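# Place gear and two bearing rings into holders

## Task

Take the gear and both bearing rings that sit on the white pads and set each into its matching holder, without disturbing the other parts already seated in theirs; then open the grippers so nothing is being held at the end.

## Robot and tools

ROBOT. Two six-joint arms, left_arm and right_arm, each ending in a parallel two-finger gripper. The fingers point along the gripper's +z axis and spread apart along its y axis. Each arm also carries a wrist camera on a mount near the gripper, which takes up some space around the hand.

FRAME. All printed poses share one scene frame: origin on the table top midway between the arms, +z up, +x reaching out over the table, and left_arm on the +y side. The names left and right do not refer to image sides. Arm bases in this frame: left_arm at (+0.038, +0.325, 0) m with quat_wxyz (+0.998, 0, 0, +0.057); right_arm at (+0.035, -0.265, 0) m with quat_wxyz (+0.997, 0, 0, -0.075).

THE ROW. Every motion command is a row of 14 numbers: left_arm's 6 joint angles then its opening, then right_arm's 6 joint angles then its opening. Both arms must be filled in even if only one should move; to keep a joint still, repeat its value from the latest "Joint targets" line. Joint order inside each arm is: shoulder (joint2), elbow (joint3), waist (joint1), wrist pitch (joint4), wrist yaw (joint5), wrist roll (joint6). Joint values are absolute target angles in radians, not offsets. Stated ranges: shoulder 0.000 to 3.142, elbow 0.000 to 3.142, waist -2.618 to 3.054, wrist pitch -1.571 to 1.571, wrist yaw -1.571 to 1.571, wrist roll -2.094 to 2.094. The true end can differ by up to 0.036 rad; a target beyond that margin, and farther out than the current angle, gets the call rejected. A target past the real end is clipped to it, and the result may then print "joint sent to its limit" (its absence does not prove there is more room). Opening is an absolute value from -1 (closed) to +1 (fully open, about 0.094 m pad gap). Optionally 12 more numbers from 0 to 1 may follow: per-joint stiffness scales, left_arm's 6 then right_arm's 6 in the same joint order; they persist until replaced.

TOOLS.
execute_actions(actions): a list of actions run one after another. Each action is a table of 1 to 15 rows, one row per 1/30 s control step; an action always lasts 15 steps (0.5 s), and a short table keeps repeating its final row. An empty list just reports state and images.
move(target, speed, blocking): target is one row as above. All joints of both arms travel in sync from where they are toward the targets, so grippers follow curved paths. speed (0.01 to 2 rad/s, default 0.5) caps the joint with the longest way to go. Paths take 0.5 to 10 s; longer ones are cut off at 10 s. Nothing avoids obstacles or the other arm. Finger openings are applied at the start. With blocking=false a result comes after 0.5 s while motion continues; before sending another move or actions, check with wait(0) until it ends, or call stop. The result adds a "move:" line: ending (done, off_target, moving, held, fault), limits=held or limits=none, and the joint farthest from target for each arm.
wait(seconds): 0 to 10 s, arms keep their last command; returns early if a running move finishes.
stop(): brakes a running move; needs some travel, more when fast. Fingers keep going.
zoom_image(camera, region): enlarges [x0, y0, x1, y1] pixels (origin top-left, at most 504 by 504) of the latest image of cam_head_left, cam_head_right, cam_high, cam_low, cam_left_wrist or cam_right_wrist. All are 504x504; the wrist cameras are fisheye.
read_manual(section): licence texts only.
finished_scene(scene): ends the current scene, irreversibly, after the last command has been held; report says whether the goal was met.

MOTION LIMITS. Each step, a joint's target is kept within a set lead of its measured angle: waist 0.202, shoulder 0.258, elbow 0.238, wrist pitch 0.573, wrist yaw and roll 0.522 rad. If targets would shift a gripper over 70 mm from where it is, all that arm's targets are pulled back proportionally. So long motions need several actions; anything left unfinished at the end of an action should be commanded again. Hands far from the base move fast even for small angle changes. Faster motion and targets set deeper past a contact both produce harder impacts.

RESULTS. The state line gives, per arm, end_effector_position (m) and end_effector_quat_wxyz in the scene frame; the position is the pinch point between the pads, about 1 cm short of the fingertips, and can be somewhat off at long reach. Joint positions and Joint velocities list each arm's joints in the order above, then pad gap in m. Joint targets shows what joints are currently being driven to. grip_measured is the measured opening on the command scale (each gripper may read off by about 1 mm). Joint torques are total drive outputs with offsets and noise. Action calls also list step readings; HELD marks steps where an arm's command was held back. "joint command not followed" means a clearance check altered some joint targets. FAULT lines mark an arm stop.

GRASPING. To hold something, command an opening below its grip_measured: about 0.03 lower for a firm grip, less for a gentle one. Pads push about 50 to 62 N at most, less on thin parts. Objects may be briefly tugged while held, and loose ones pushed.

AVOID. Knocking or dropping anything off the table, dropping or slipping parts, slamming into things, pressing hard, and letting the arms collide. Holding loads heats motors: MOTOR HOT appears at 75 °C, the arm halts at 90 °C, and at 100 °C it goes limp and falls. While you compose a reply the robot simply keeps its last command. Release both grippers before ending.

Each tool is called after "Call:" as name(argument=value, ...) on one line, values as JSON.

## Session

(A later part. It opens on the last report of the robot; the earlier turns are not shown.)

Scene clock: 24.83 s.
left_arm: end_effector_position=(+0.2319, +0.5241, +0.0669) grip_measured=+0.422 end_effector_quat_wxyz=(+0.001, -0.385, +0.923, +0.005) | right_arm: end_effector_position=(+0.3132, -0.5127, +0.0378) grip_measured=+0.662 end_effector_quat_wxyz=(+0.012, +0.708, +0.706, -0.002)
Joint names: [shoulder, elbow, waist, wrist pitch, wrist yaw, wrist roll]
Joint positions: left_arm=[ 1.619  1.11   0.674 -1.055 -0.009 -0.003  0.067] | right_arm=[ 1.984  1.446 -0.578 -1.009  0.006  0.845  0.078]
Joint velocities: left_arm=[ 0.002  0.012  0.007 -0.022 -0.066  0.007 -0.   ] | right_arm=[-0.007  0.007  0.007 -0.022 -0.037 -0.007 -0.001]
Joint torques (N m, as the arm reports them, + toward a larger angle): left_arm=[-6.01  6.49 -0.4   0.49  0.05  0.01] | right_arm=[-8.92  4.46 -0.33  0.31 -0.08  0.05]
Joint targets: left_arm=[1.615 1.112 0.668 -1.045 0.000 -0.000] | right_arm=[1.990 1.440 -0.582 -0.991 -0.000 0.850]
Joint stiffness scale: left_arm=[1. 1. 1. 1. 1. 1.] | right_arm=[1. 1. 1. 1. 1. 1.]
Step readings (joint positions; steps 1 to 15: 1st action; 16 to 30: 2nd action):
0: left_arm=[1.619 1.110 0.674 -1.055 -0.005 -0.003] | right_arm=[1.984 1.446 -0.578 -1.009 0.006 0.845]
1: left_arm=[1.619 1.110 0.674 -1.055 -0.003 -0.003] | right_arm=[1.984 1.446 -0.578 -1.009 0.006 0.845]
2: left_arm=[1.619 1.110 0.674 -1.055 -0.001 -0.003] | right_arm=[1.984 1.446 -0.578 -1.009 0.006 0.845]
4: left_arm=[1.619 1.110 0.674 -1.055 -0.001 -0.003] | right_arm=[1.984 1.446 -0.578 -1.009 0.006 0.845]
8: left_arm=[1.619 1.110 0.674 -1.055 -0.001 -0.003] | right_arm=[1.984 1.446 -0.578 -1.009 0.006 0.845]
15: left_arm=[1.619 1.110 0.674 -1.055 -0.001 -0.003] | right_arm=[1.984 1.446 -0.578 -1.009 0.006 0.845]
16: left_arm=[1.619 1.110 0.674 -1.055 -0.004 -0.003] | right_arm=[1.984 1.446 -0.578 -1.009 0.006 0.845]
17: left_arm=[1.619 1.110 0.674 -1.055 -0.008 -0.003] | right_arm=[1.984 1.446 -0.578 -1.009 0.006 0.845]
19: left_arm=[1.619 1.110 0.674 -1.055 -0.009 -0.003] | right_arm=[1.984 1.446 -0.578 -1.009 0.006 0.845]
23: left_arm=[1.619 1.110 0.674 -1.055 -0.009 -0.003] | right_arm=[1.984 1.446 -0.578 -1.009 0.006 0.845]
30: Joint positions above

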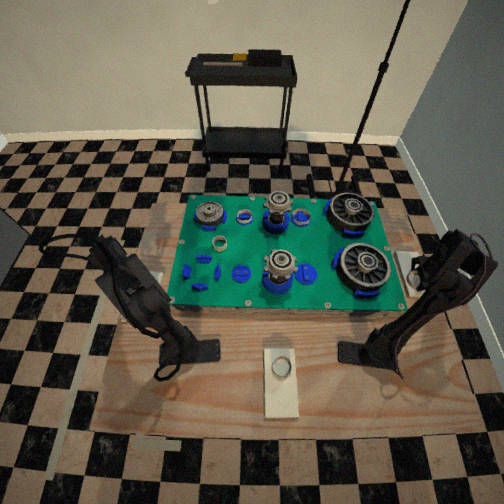

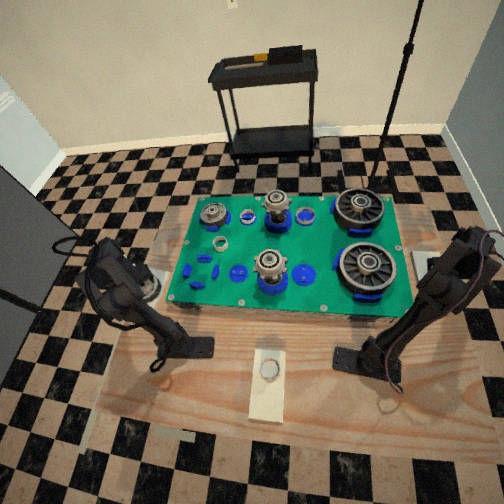

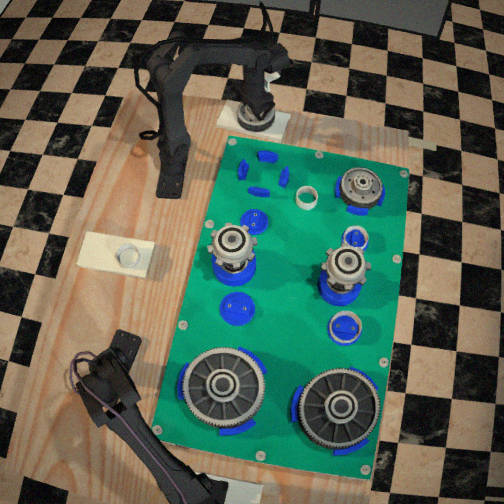

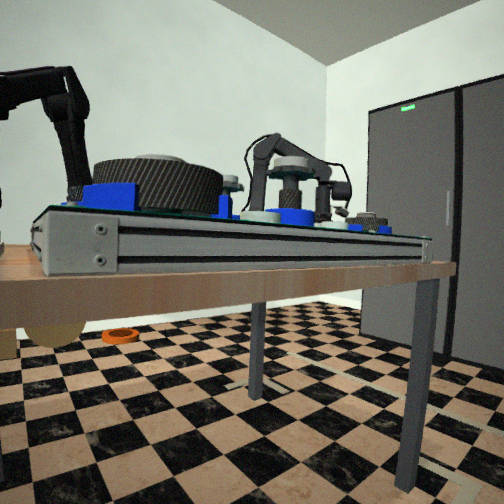

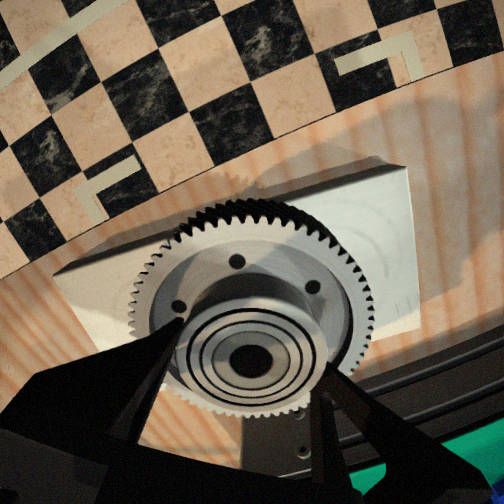

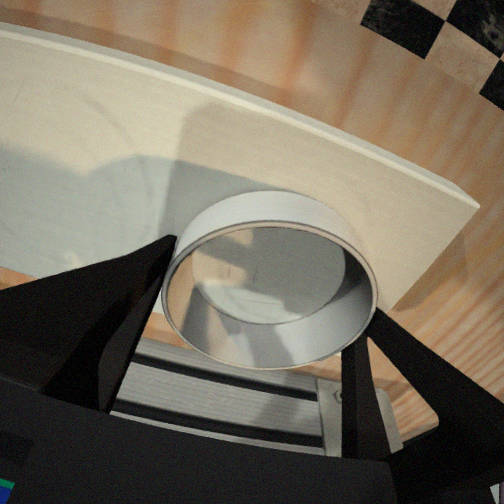

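Call:
execute_actions(actions=[[[1.615,1.112,0.672,-1.045,0,0,0.38, 1.990,1.440,-0.582,-0.991,0,0.85,0.62],[1.615,1.112,0.672,-1.045,0,0,0.38, 1.990,1.440,-0.582,-0.991,0,0.85,0.62],[1.615,1.112,0.672,-1.045,0,0,0.38, 1.990,1.440,-0.582,-0.991,0,0.85,0.62],[1.615,1.112,0.672,-1.045,0,0,0.35, 1.990,1.440,-0.582,-0.991,0,0.85,0.58],[1.615,1.112,0.672,-1.045,0,0,0.35, 1.990,1.440,-0.582,-0.991,0,0.85,0.58],[1.615,1.112,0.672,-1.045,0,0,0.35, 1.990,1.440,-0.582,-0.991,0,0.85,0.58],[1.615,1.112,0.672,-1.045,0,0,0.32, 1.990,1.440,-0.582,-0.991,0,0.85,0.54]]])

Scene clock: 25.67 s.
left_arm: end_effector_position=(+0.2308, +0.5253, +0.0669) grip_measured=+0.322 end_effector_quat_wxyz=(-0.000, -0.385, +0.923, +0.010) | right_arm: end_effector_position=(+0.3135, -0.5128, +0.0379) grip_measured=+0.571 end_effector_quat_wxyz=(+0.013, +0.708, +0.706, -0.002)
Joint names: [shoulder, elbow, waist, wrist pitch, wrist yaw, wrist roll]
Joint positions: left_arm=[ 1.619  1.11   0.674 -1.055 -0.018 -0.003  0.062] | right_arm=[ 1.984  1.446 -0.578 -1.008  0.005  0.845  0.074]
Joint velocities: left_arm=[ 0.012  0.012  0.022 -0.066 -0.022 -0.007 -0.   ] | right_arm=[-0.007 -0.017  0.002 -0.037 -0.051 -0.022 -0.001]
Joint torques (N m, as the arm reports them, + toward a larger angle): left_arm=[-5.97  6.44 -0.04  0.51  0.11  0.  ] | right_arm=[-8.97  4.43 -0.34  0.31 -0.08  0.05]
Joint targets: left_arm=[1.615 1.112 0.672 -1.045 0.000 0.000] | right_arm=[1.990 1.440 -0.582 -0.991 -0.000 0.850]
Joint stiffness scale: left_arm=[1. 1. 1. 1. 1. 1.] | right_arm=[1. 1. 1. 1. 1. 1.]
Step readings (joint positions):
0: left_arm=[1.619 1.110 0.674 -1.055 -0.009 -0.003] | right_arm=[1.984 1.446 -0.578 -1.009 0.006 0.845]
1: left_arm=[1.619 1.110 0.674 -1.055 -0.011 -0.003] | right_arm=[1.984 1.446 -0.578 -1.009 0.006 0.845]
2: left_arm=[1.619 1.110 0.674 -1.055 -0.012 -0.003] | right_arm=[1.984 1.446 -0.578 -1.009 0.006 0.845]
4: left_arm=[1.619 1.110 0.674 -1.055 -0.015 -0.003] | right_arm=[1.984 1.446 -0.578 -1.008 0.005 0.845]
8: left_arm=[1.619 1.110 0.674 -1.055 -0.018 -0.003] | right_arm=[1.984 1.446 -0.578 -1.008 0.005 0.845]
15: Joint positions above

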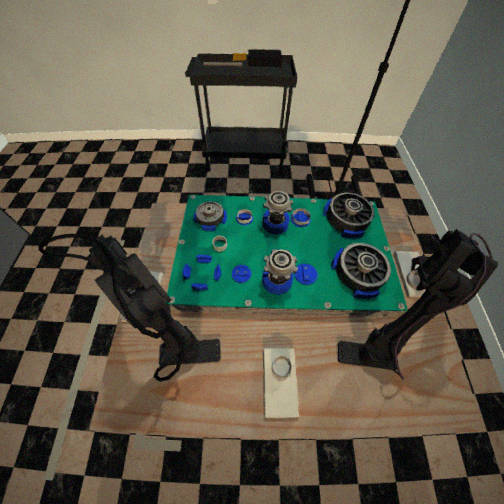

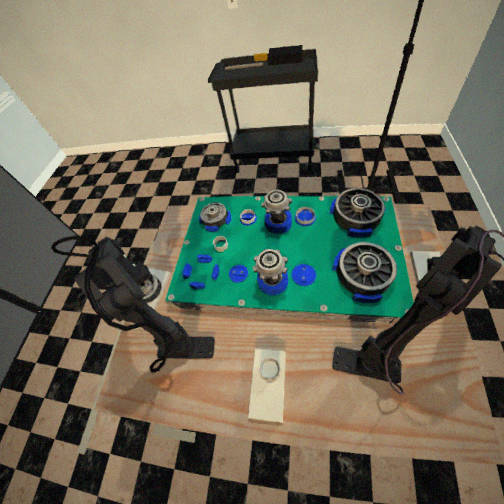

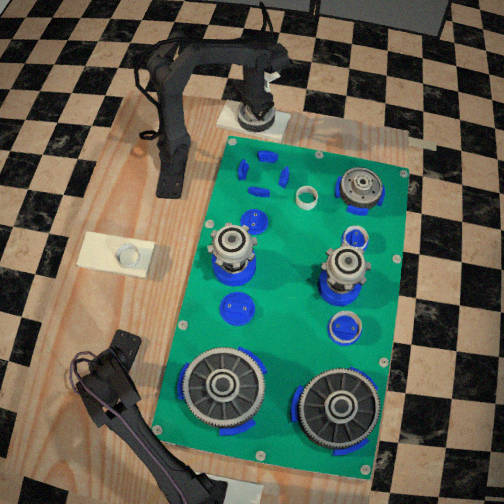

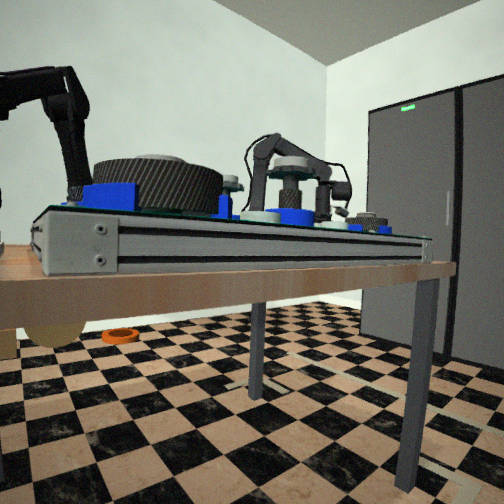

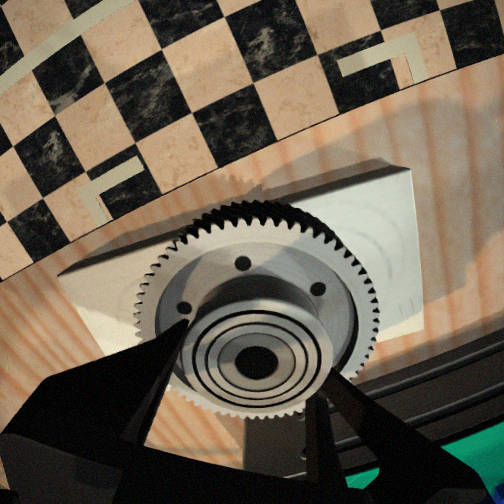

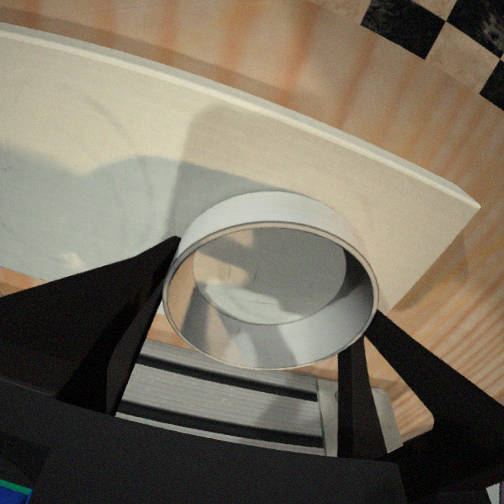

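Call:
execute_actions(actions=[[[1.615,1.112,0.69,-1.045,0,0,0.29, 1.990,1.440,-0.582,-0.991,0,0.85,0.54],[1.615,1.112,0.692,-1.045,0,0,0.29, 1.990,1.440,-0.582,-0.991,0,0.85,0.54],[1.615,1.112,0.694,-1.045,0,0,0.29, 1.990,1.440,-0.582,-0.991,0,0.85,0.54],[1.615,1.112,0.695,-1.045,0,0,0.26, 1.990,1.440,-0.582,-0.991,0,0.85,0.54],[1.615,1.112,0.695,-1.045,0,0,0.26, 1.990,1.440,-0.582,-0.991,0,0.85,0.54],[1.615,1.112,0.695,-1.045,0,0,0.26, 1.990,1.440,-0.582,-0.991,0,0.85,0.54],[1.615,1.112,0.695,-1.045,0,0,0.22, 1.990,1.440,-0.582,-0.991,0,0.85,0.54]]])

Scene clock: 26.57 s.
left_arm: end_effector_position=(+0.2303, +0.5257, +0.0669) grip_measured=+0.241 end_effector_quat_wxyz=(+0.001, -0.388, +0.922, +0.006) | right_arm: end_effector_position=(+0.3135, -0.5128, +0.0379) grip_measured=+0.571 end_effector_quat_wxyz=(+0.013, +0.708, +0.706, -0.002)
Joint names: [shoulder, elbow, waist, wrist pitch, wrist yaw, wrist roll]
Joint positions: left_arm=[ 1.619  1.11   0.681 -1.055 -0.011 -0.002  0.058] | right_arm=[ 1.984  1.446 -0.578 -1.008  0.005  0.845  0.074]
Joint velocities: left_arm=[ 0.002 -0.017  0.022 -0.037 -0.051 -0.022 -0.001] | right_arm=[-0.012 -0.012 -0.012  0.051  0.007  0.007  0.001]
Joint torques (N m, as the arm reports them, + toward a larger angle): left_arm=[-5.95  6.48  1.1   0.49  0.06 -0.02] | right_arm=[-8.93  4.48 -0.35  0.31 -0.08  0.04]
Joint targets: left_arm=[1.615 1.112 0.695 -1.045 -0.000 0.000] | right_arm=[1.990 1.440 -0.582 -0.991 -0.000 0.850]
Joint stiffness scale: left_arm=[1. 1. 1. 1. 1. 1.] | right_arm=[1. 1. 1. 1. 1. 1.]
Step readings (joint positions):
0: left_arm=[1.619 1.110 0.674 -1.055 -0.018 -0.003] | right_arm=[1.984 1.446 -0.578 -1.008 0.005 0.845]
1: left_arm=[1.619 1.110 0.675 -1.055 -0.019 -0.003] | right_arm=[1.984 1.446 -0.578 -1.008 0.005 0.845]
2: left_arm=[1.619 1.110 0.677 -1.055 -0.016 -0.002] | right_arm=[1.984 1.446 -0.578 -1.008 0.005 0.845]
4: left_arm=[1.619 1.110 0.680 -1.055 -0.011 -0.002] | right_arm=[1.984 1.446 -0.578 -1.008 0.005 0.845]
8: left_arm=[1.619 1.110 0.681 -1.055 -0.011 -0.002] | right_arm=[1.984 1.446 -0.578 -1.008 0.005 0.845]
15: Joint positions above

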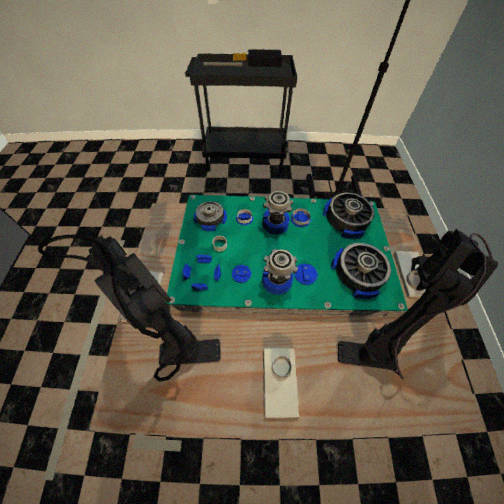

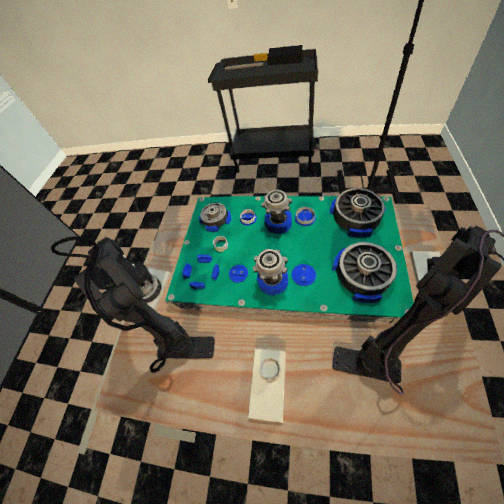

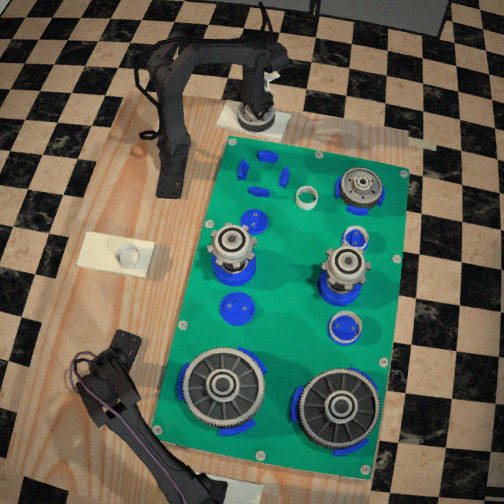

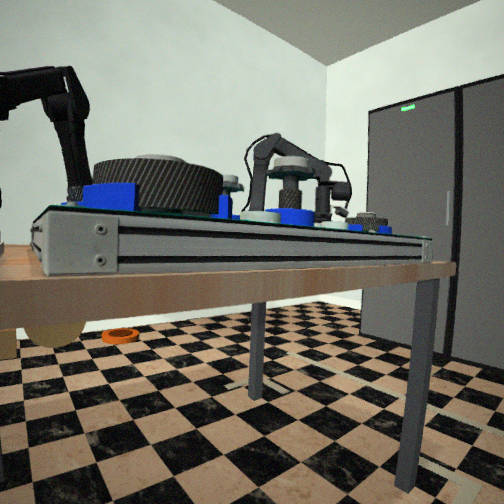

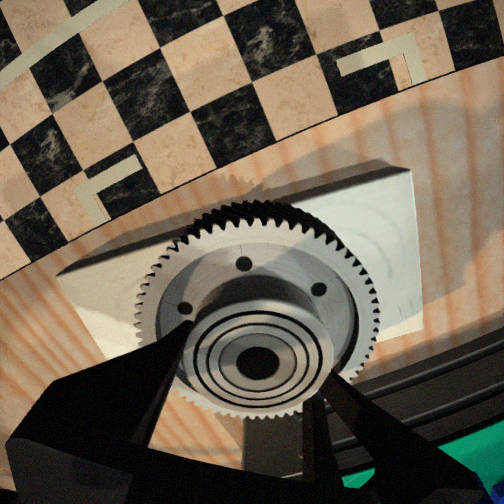

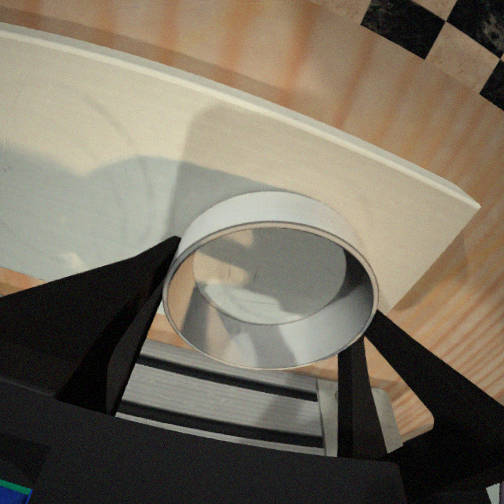

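Call:
move(target=[1.600,1.445,0.685,-1.40,0,0,0.20, 1.810,1.815,-0.582,-1.55,0,0.85,0.54], speed=0.4)

Scene clock: 31.70 s.
left_arm: end_effector_position=(+0.2277, +0.5227, +0.1198) grip_measured=+0.241 end_effector_quat_wxyz=(-0.041, -0.388, +0.921, -0.012) | right_arm: end_effector_position=(+0.2840, -0.4865, +0.1718) grip_measured=+0.571 end_effector_quat_wxyz=(-0.007, +0.708, +0.706, -0.003)
Joint names: [shoulder, elbow, waist, wrist pitch, wrist yaw, wrist roll]
Joint positions: left_arm=[ 1.659  1.362  0.681 -1.359 -0.009 -0.002  0.058] | right_arm=[ 1.839  1.786 -0.578 -1.533  0.005  0.845  0.074]
Joint velocities: left_arm=[-0.017  0.002 -0.002 -0.051  0.022  0.022 -0.   ] | right_arm=[-0.002 -0.012 -0.012 -0.051 -0.037  0.022  0.   ]
Joint torques (N m, as the arm reports them, + toward a larger angle): left_arm=[-10.33  13.67   0.37  -0.34   0.06   0.  ] | right_arm=[-10.79   6.92  -0.33  -0.1   -0.09   0.05]
Joint targets: left_arm=[1.600 1.445 0.685 -1.400 0.000 0.000] | right_arm=[1.810 1.815 -0.582 -1.550 0.000 0.850]
Joint stiffness scale: left_arm=[1. 1. 1. 1. 1. 1.] | right_arm=[1. 1. 1. 1. 1. 1.]
move: off_target (left_arm, right_arm); limits=none; left_arm: farthest joint: the elbow, 0.083 radians from its target (0.335 radians at the start); right_arm: farthest joint: the shoulder, 0.029 radians from its target (0.174 radians at the start)

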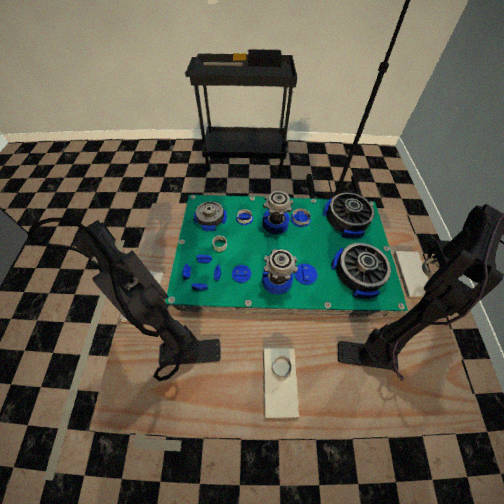

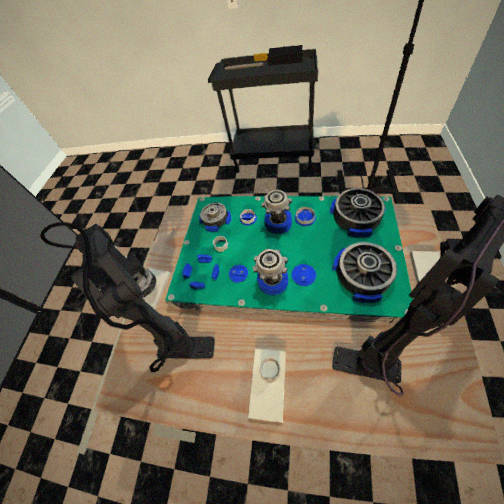

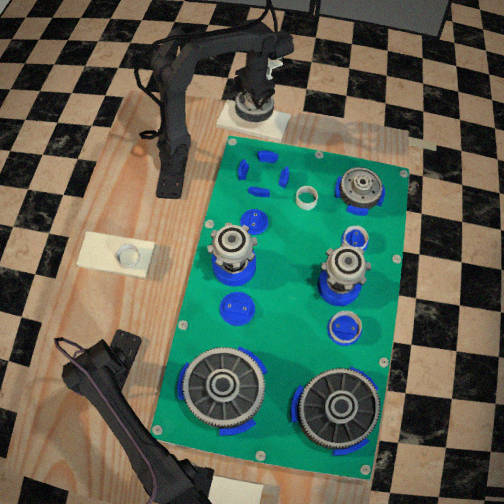

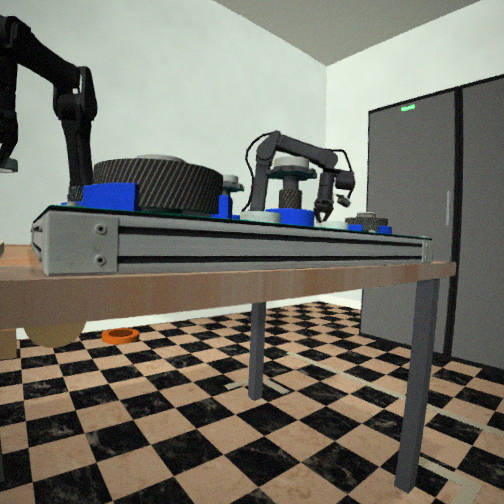

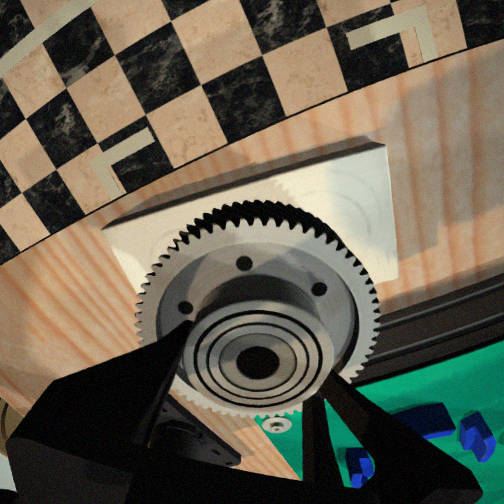

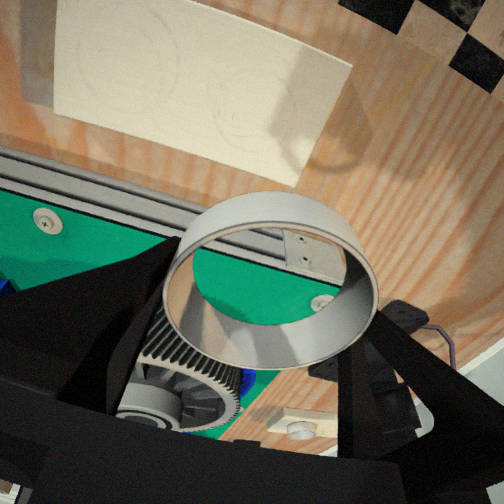

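Call:
move(target=[1.385,1.35,0.60,-1.44,0,0,0.20, 1.75,1.73,-0.1,-1.52,0,1.3,0.54], speed=0.5)

Call:
move(target=[1.385,1.35,-0.156,-1.44,0,0,0.20, 1.655,1.59,0.785,-1.465,0,2.09,0.54], speed=0.6)

Scene clock: 34.07 s.
left_arm: end_effector_position=(+0.2141, +0.4834, +0.1563) grip_measured=+0.241 end_effector_quat_wxyz=(-0.007, -0.354, +0.935, +0.000) | right_arm: end_effector_position=(+0.3452, -0.3418, +0.1748) grip_measured=+0.571 end_effector_quat_wxyz=(-0.008, +0.697, +0.717, -0.003)
Joint names: [shoulder, elbow, waist, wrist pitch, wrist yaw, wrist roll]
Joint positions: left_arm=[ 1.452  1.307  0.608 -1.439 -0.006 -0.002  0.058] | right_arm=[ 1.785  1.731 -0.098 -1.533 -0.002  1.294  0.074]
Joint velocities: left_arm=[-0.007 -0.002 -0.022  0.037 -0.051  0.007  0.001] | right_arm=[-0.027 -0.007 -0.002  0.066 -0.007 -0.007 -0.   ]
Joint torques (N m, as the arm reports them, + toward a larger angle): left_arm=[-9.44 10.22 -0.64  0.31 -0.01 -0.02] | right_arm=[-10.87   4.89  -0.11   0.2   -0.02   0.06]
Joint targets: left_arm=[1.385 1.350 0.600 -1.440 -0.000 0.000] | right_arm=[1.750 1.730 -0.100 -1.520 0.000 1.300]
Joint stiffness scale: left_arm=[1. 1. 1. 1. 1. 1.] | right_arm=[1. 1. 1. 1. 1. 1.]
move: off_target (left_arm, right_arm); limits=none; left_arm: farthest joint: the shoulder, 0.067 radians from its target (0.274 radians at the start); right_arm: farthest joint: the shoulder, 0.035 radians from its target (0.089 radians at the start)

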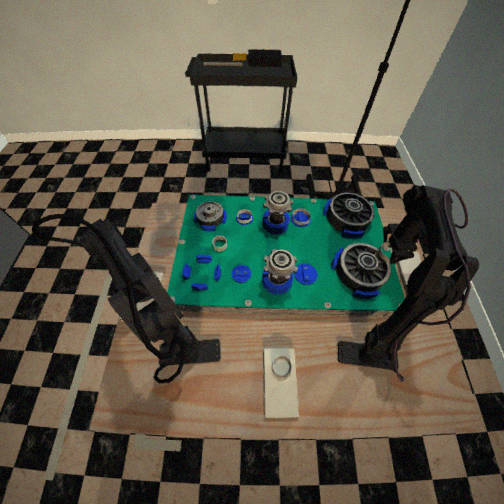

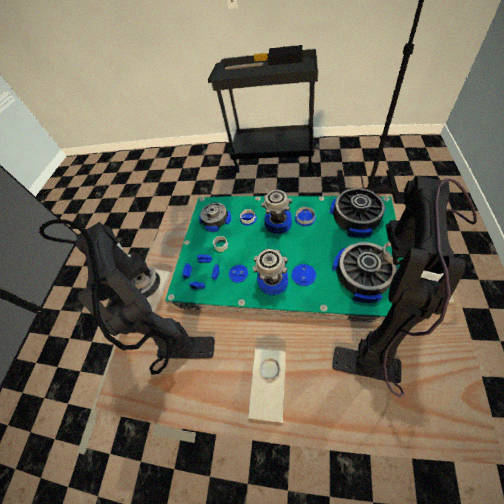

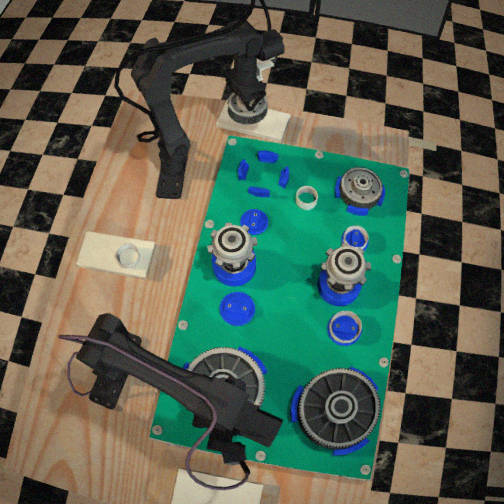

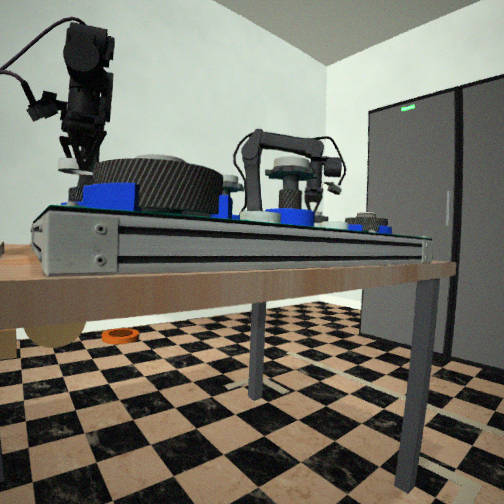

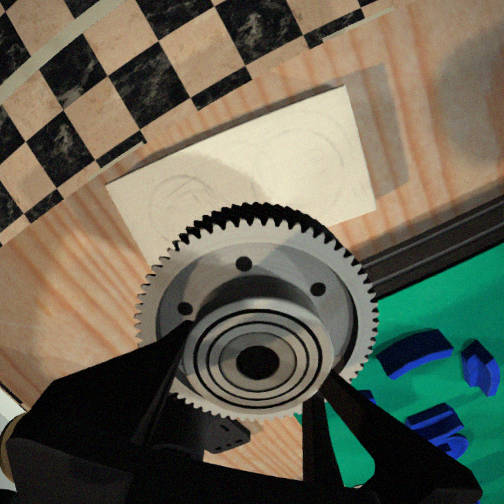

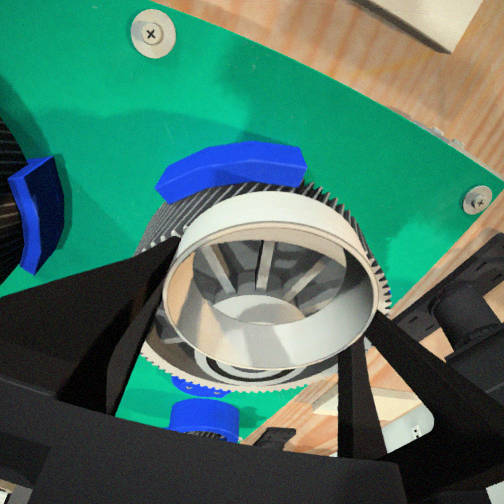

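Scene clock: 36.43 s.
left_arm: end_effector_position=(+0.2720, +0.3186, +0.1727) grip_measured=+0.202 end_effector_quat_wxyz=(+0.023, +0.016, +1.000, +0.003) | right_arm: end_effector_position=(+0.2751, -0.0846, +0.1683) grip_measured=+0.571 end_effector_quat_wxyz=(-0.003, +0.659, +0.753, -0.000)
Joint names: [shoulder, elbow, waist, wrist pitch, wrist yaw, wrist roll]
Joint positions: left_arm=[ 1.397  1.325 -0.154 -1.454 -0.007 -0.006  0.056] | right_arm=[ 1.689  1.592  0.786 -1.475 -0.006  2.074  0.074]
Joint velocities: left_arm=[-0.007 -0.007 -0.007 -0.037  0.051 -0.037 -0.001] | right_arm=[-0.007 -0.007 -0.002  0.007 -0.022  0.022 -0.001]
Joint torques (N m, as the arm reports them, + toward a larger angle): left_arm=[-4.83  8.67 -0.16  0.63  0.01  0.05] | right_arm=[-9.93  4.87 -0.11  0.21  0.01  0.04]
Joint targets: left_arm=[1.385 1.350 -0.156 -1.440 -0.000 -0.000] | right_arm=[1.655 1.590 0.785 -1.465 0.000 2.080]
Joint stiffness scale: left_arm=[1. 1. 1. 1. 1. 1.] | right_arm=[1. 1. 1. 1. 1. 1.]
joint sent to its limit (right arm) — the command would take the wrist roll past its upper limit, so that joint was sent only as far as its limit.
move: off_target (left_arm, right_arm); limits=none; left_arm: farthest joint: the elbow, 0.025 radians from its target (0.043 radians at the start); right_arm: farthest joint: the shoulder, 0.034 radians from its target (0.130 radians at the start)

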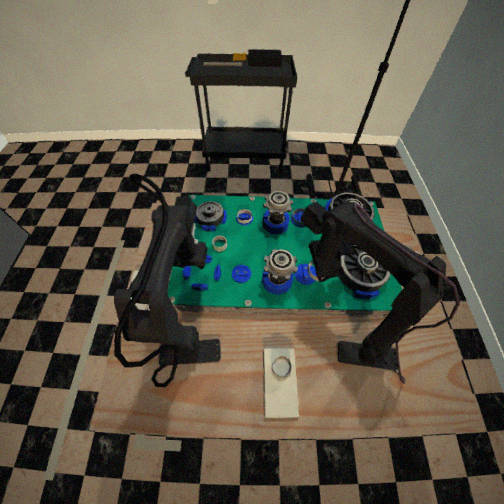

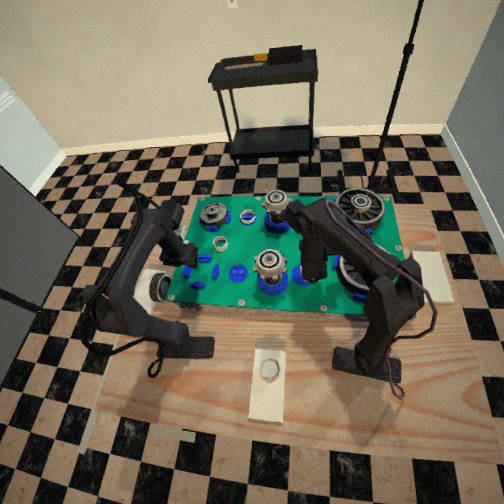

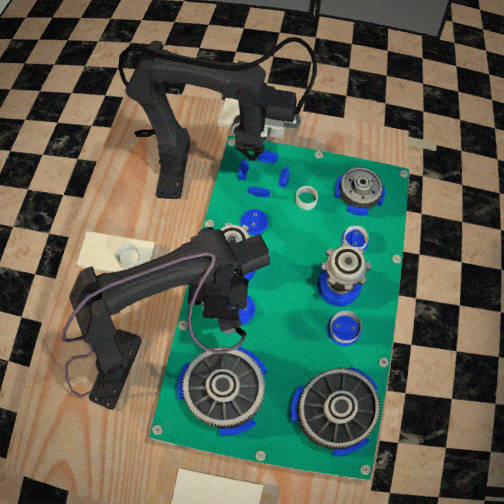

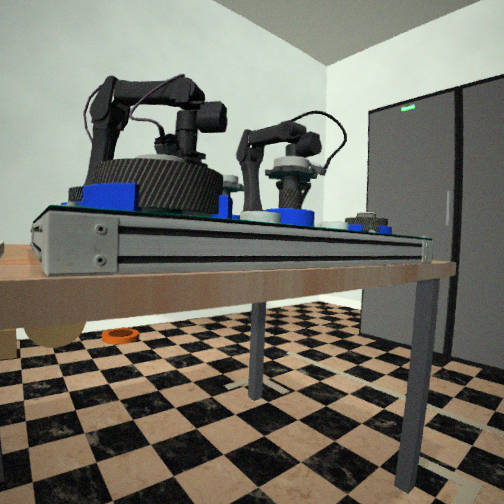

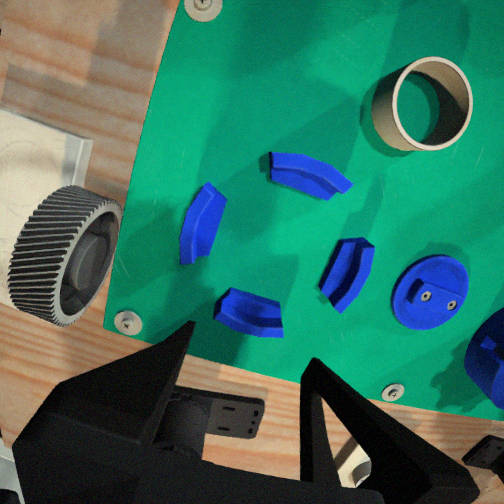

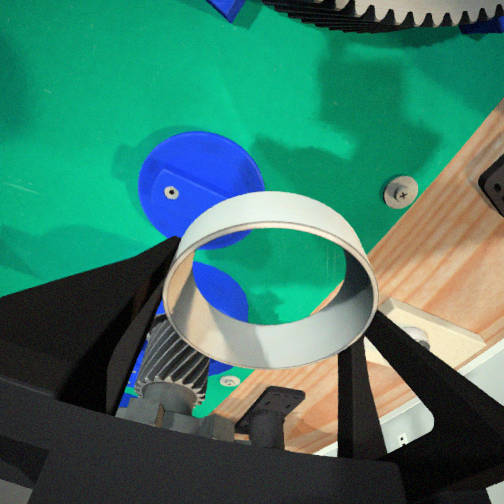

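Call:
zoom_image(camera="cam_head_right", region=[110, 240, 230, 330])

Call:
zoom_image(camera="cam_left_wrist", region=[0, 100, 240, 360])

Region (110, 240, 230, 330) of cam_head_right's 504x504 image, scaled by 4.200, with more detail than that image has; it fills the top 378 rows of this view, and the rest is white.

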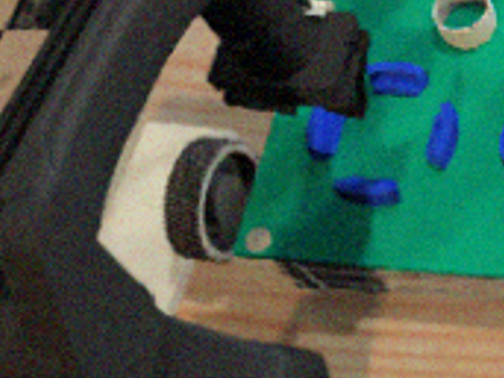

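Region (0, 100, 240, 360) of cam_left_wrist's 504x504 image, scaled by 1.938, with more detail than that image has; it fills the left 465 columns of this view, and the rest is white.

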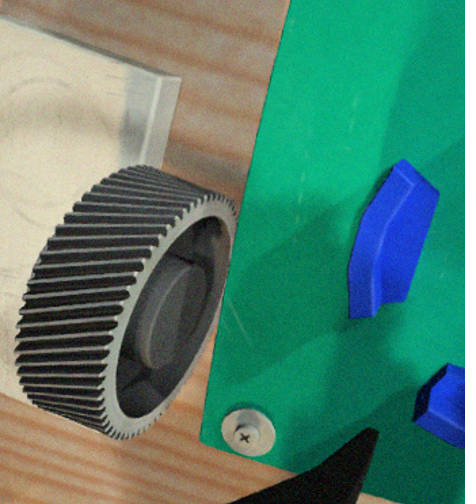

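Call:
move(target=[1.454,1.265,0.562,-1.385,0,0.667,1, 1.85,1.699,0.805,-1.376,0,2.08,0.54], speed=0.5)

Scene clock: 44.73 s.
left_arm: end_effector_position=(+0.2245, +0.4754, +0.1504) grip_measured=+1.000 end_effector_quat_wxyz=(-0.000, -0.006, +1.000, +0.002) | right_arm: end_effector_position=(+0.3087, -0.0557, +0.1366) grip_measured=+0.571 end_effector_quat_wxyz=(-0.003, +0.655, +0.756, -0.001)
Joint names: [shoulder, elbow, waist, wrist pitch, wrist yaw, wrist roll]
Joint positions: left_arm=[ 1.447  1.279  0.556 -1.401 -0.003  0.659  0.094] | right_arm=[ 1.854  1.665  0.796 -1.386 -0.006  2.074  0.074]
Joint velocities: left_arm=[-0.002 -0.007 -0.002 -0.037  0.081 -0.007  0.   ] | right_arm=[-0.002  0.002 -0.027 -0.022  0.007 -0.037 -0.001]
Joint torques (N m, as the arm reports them, + toward a larger angle): left_arm=[-3.9   5.25  0.47  0.55  0.    0.06] | right_arm=[-8.83  7.31  0.83  0.21  0.01  0.05]
Joint targets: left_arm=[1.454 1.265 0.562 -1.385 0.000 0.667] | right_arm=[1.850 1.699 0.805 -1.376 0.000 2.080]
Joint stiffness scale: left_arm=[1. 1. 1. 1. 1. 1.] | right_arm=[1. 1. 1. 1. 1. 1.]
move: off_target (right_arm); limits=none; left_arm: farthest joint: the wrist pitch, 0.016 radians from its target (0.069 radians at the start); right_arm: farthest joint: the elbow, 0.034 radians from its target (0.107 radians at the start)

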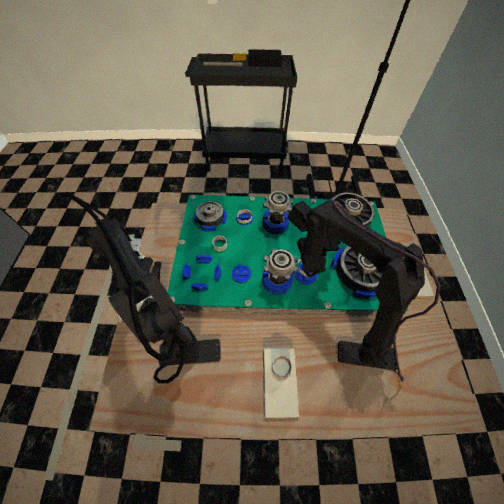

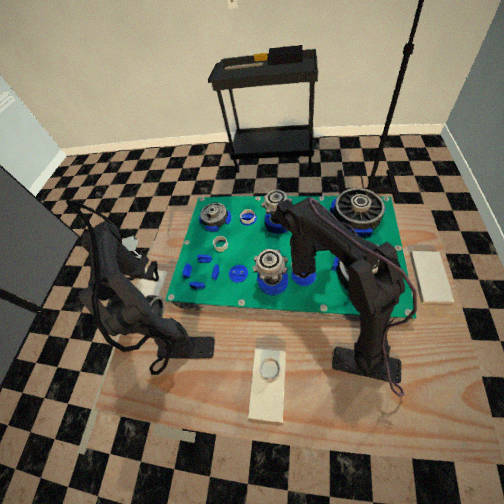

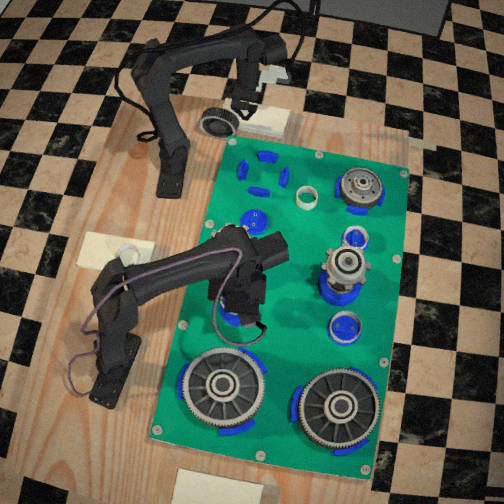

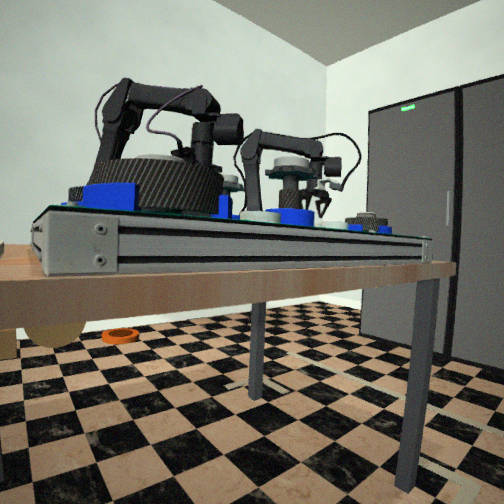

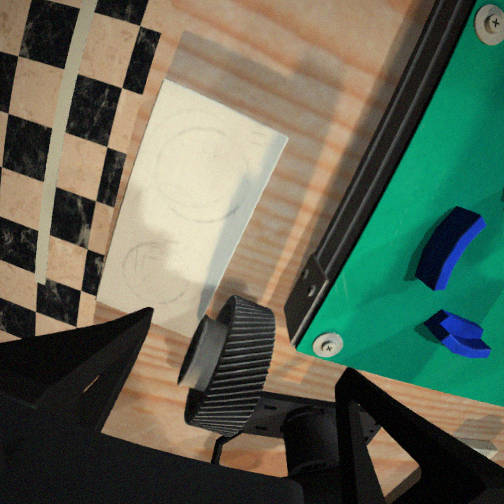

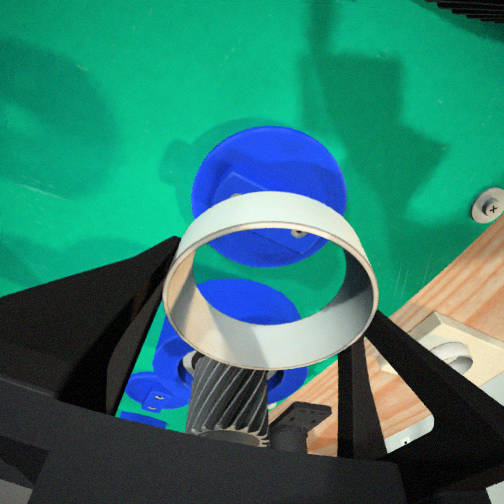

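Call:
execute_actions(actions=[])

Scene clock: 44.83 s.
left_arm: end_effector_position=(+0.2245, +0.4754, +0.1504) grip_measured=+1.000 end_effector_quat_wxyz=(-0.000, -0.006, +1.000, +0.002) | right_arm: end_effector_position=(+0.3087, -0.0557, +0.1366) grip_measured=+0.571 end_effector_quat_wxyz=(-0.003, +0.655, +0.756, -0.001)
Joint names: [shoulder, elbow, waist, wrist pitch, wrist yaw, wrist roll]
Joint positions: left_arm=[ 1.447  1.279  0.556 -1.401 -0.003  0.659  0.094] | right_arm=[ 1.854  1.665  0.796 -1.386 -0.006  2.074  0.074]
Joint velocities: left_arm=[-0.007  0.007 -0.022 -0.066 -0.037  0.081  0.   ] | right_arm=[-0.017 -0.012  0.002 -0.066  0.007 -0.037 -0.001]
Joint torques (N m, as the arm reports them, + toward a larger angle): left_arm=[-3.92  5.21  0.51  0.54  0.01  0.05] | right_arm=[-8.79  7.3   0.78  0.19  0.02  0.05]
Joint targets: left_arm=[1.454 1.265 0.562 -1.385 0.000 0.667] | right_arm=[1.850 1.699 0.805 -1.376 0.000 2.080]
Joint stiffness scale: left_arm=[1. 1. 1. 1. 1. 1.] | right_arm=[1. 1. 1. 1. 1. 1.]

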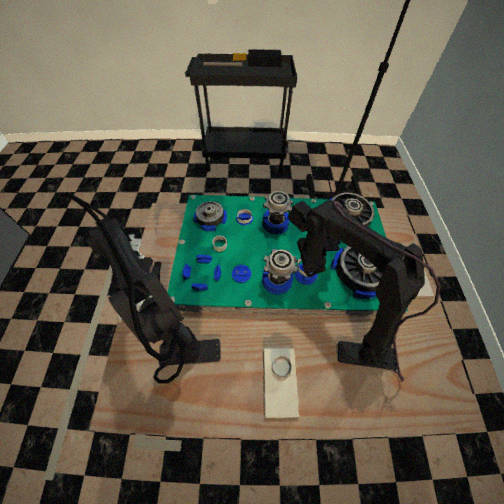

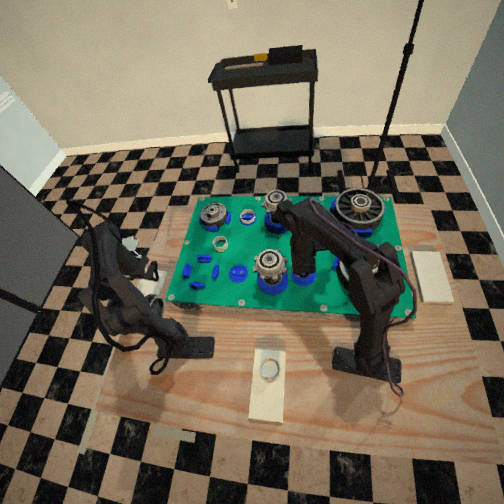

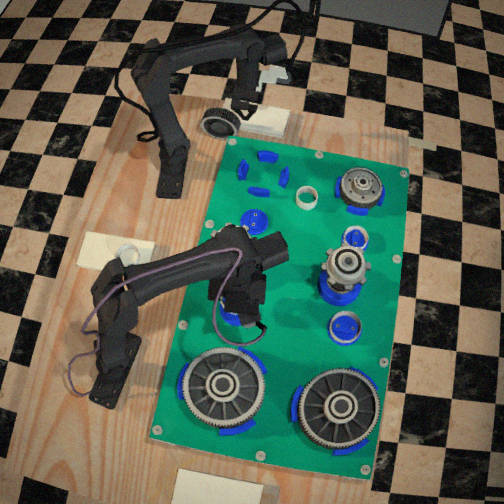

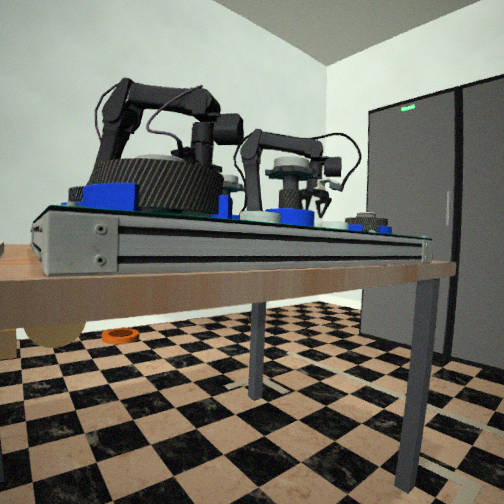

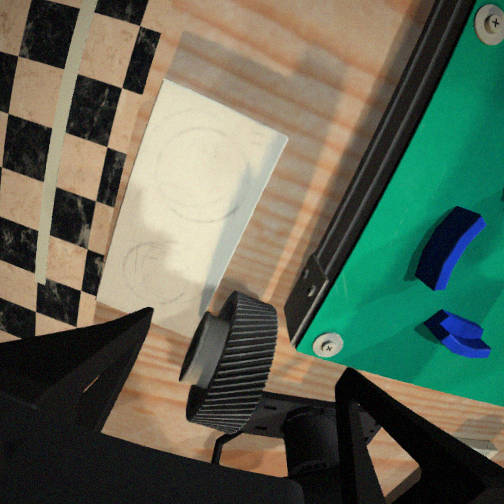

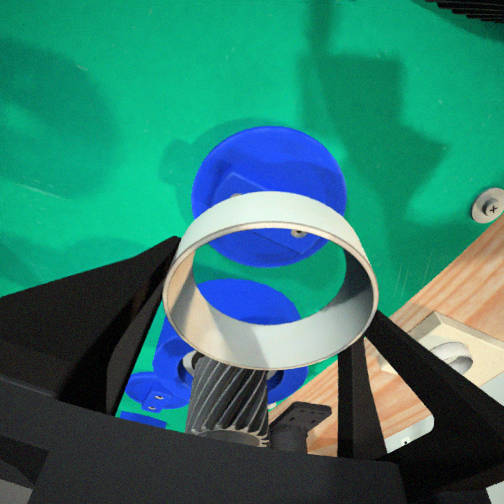

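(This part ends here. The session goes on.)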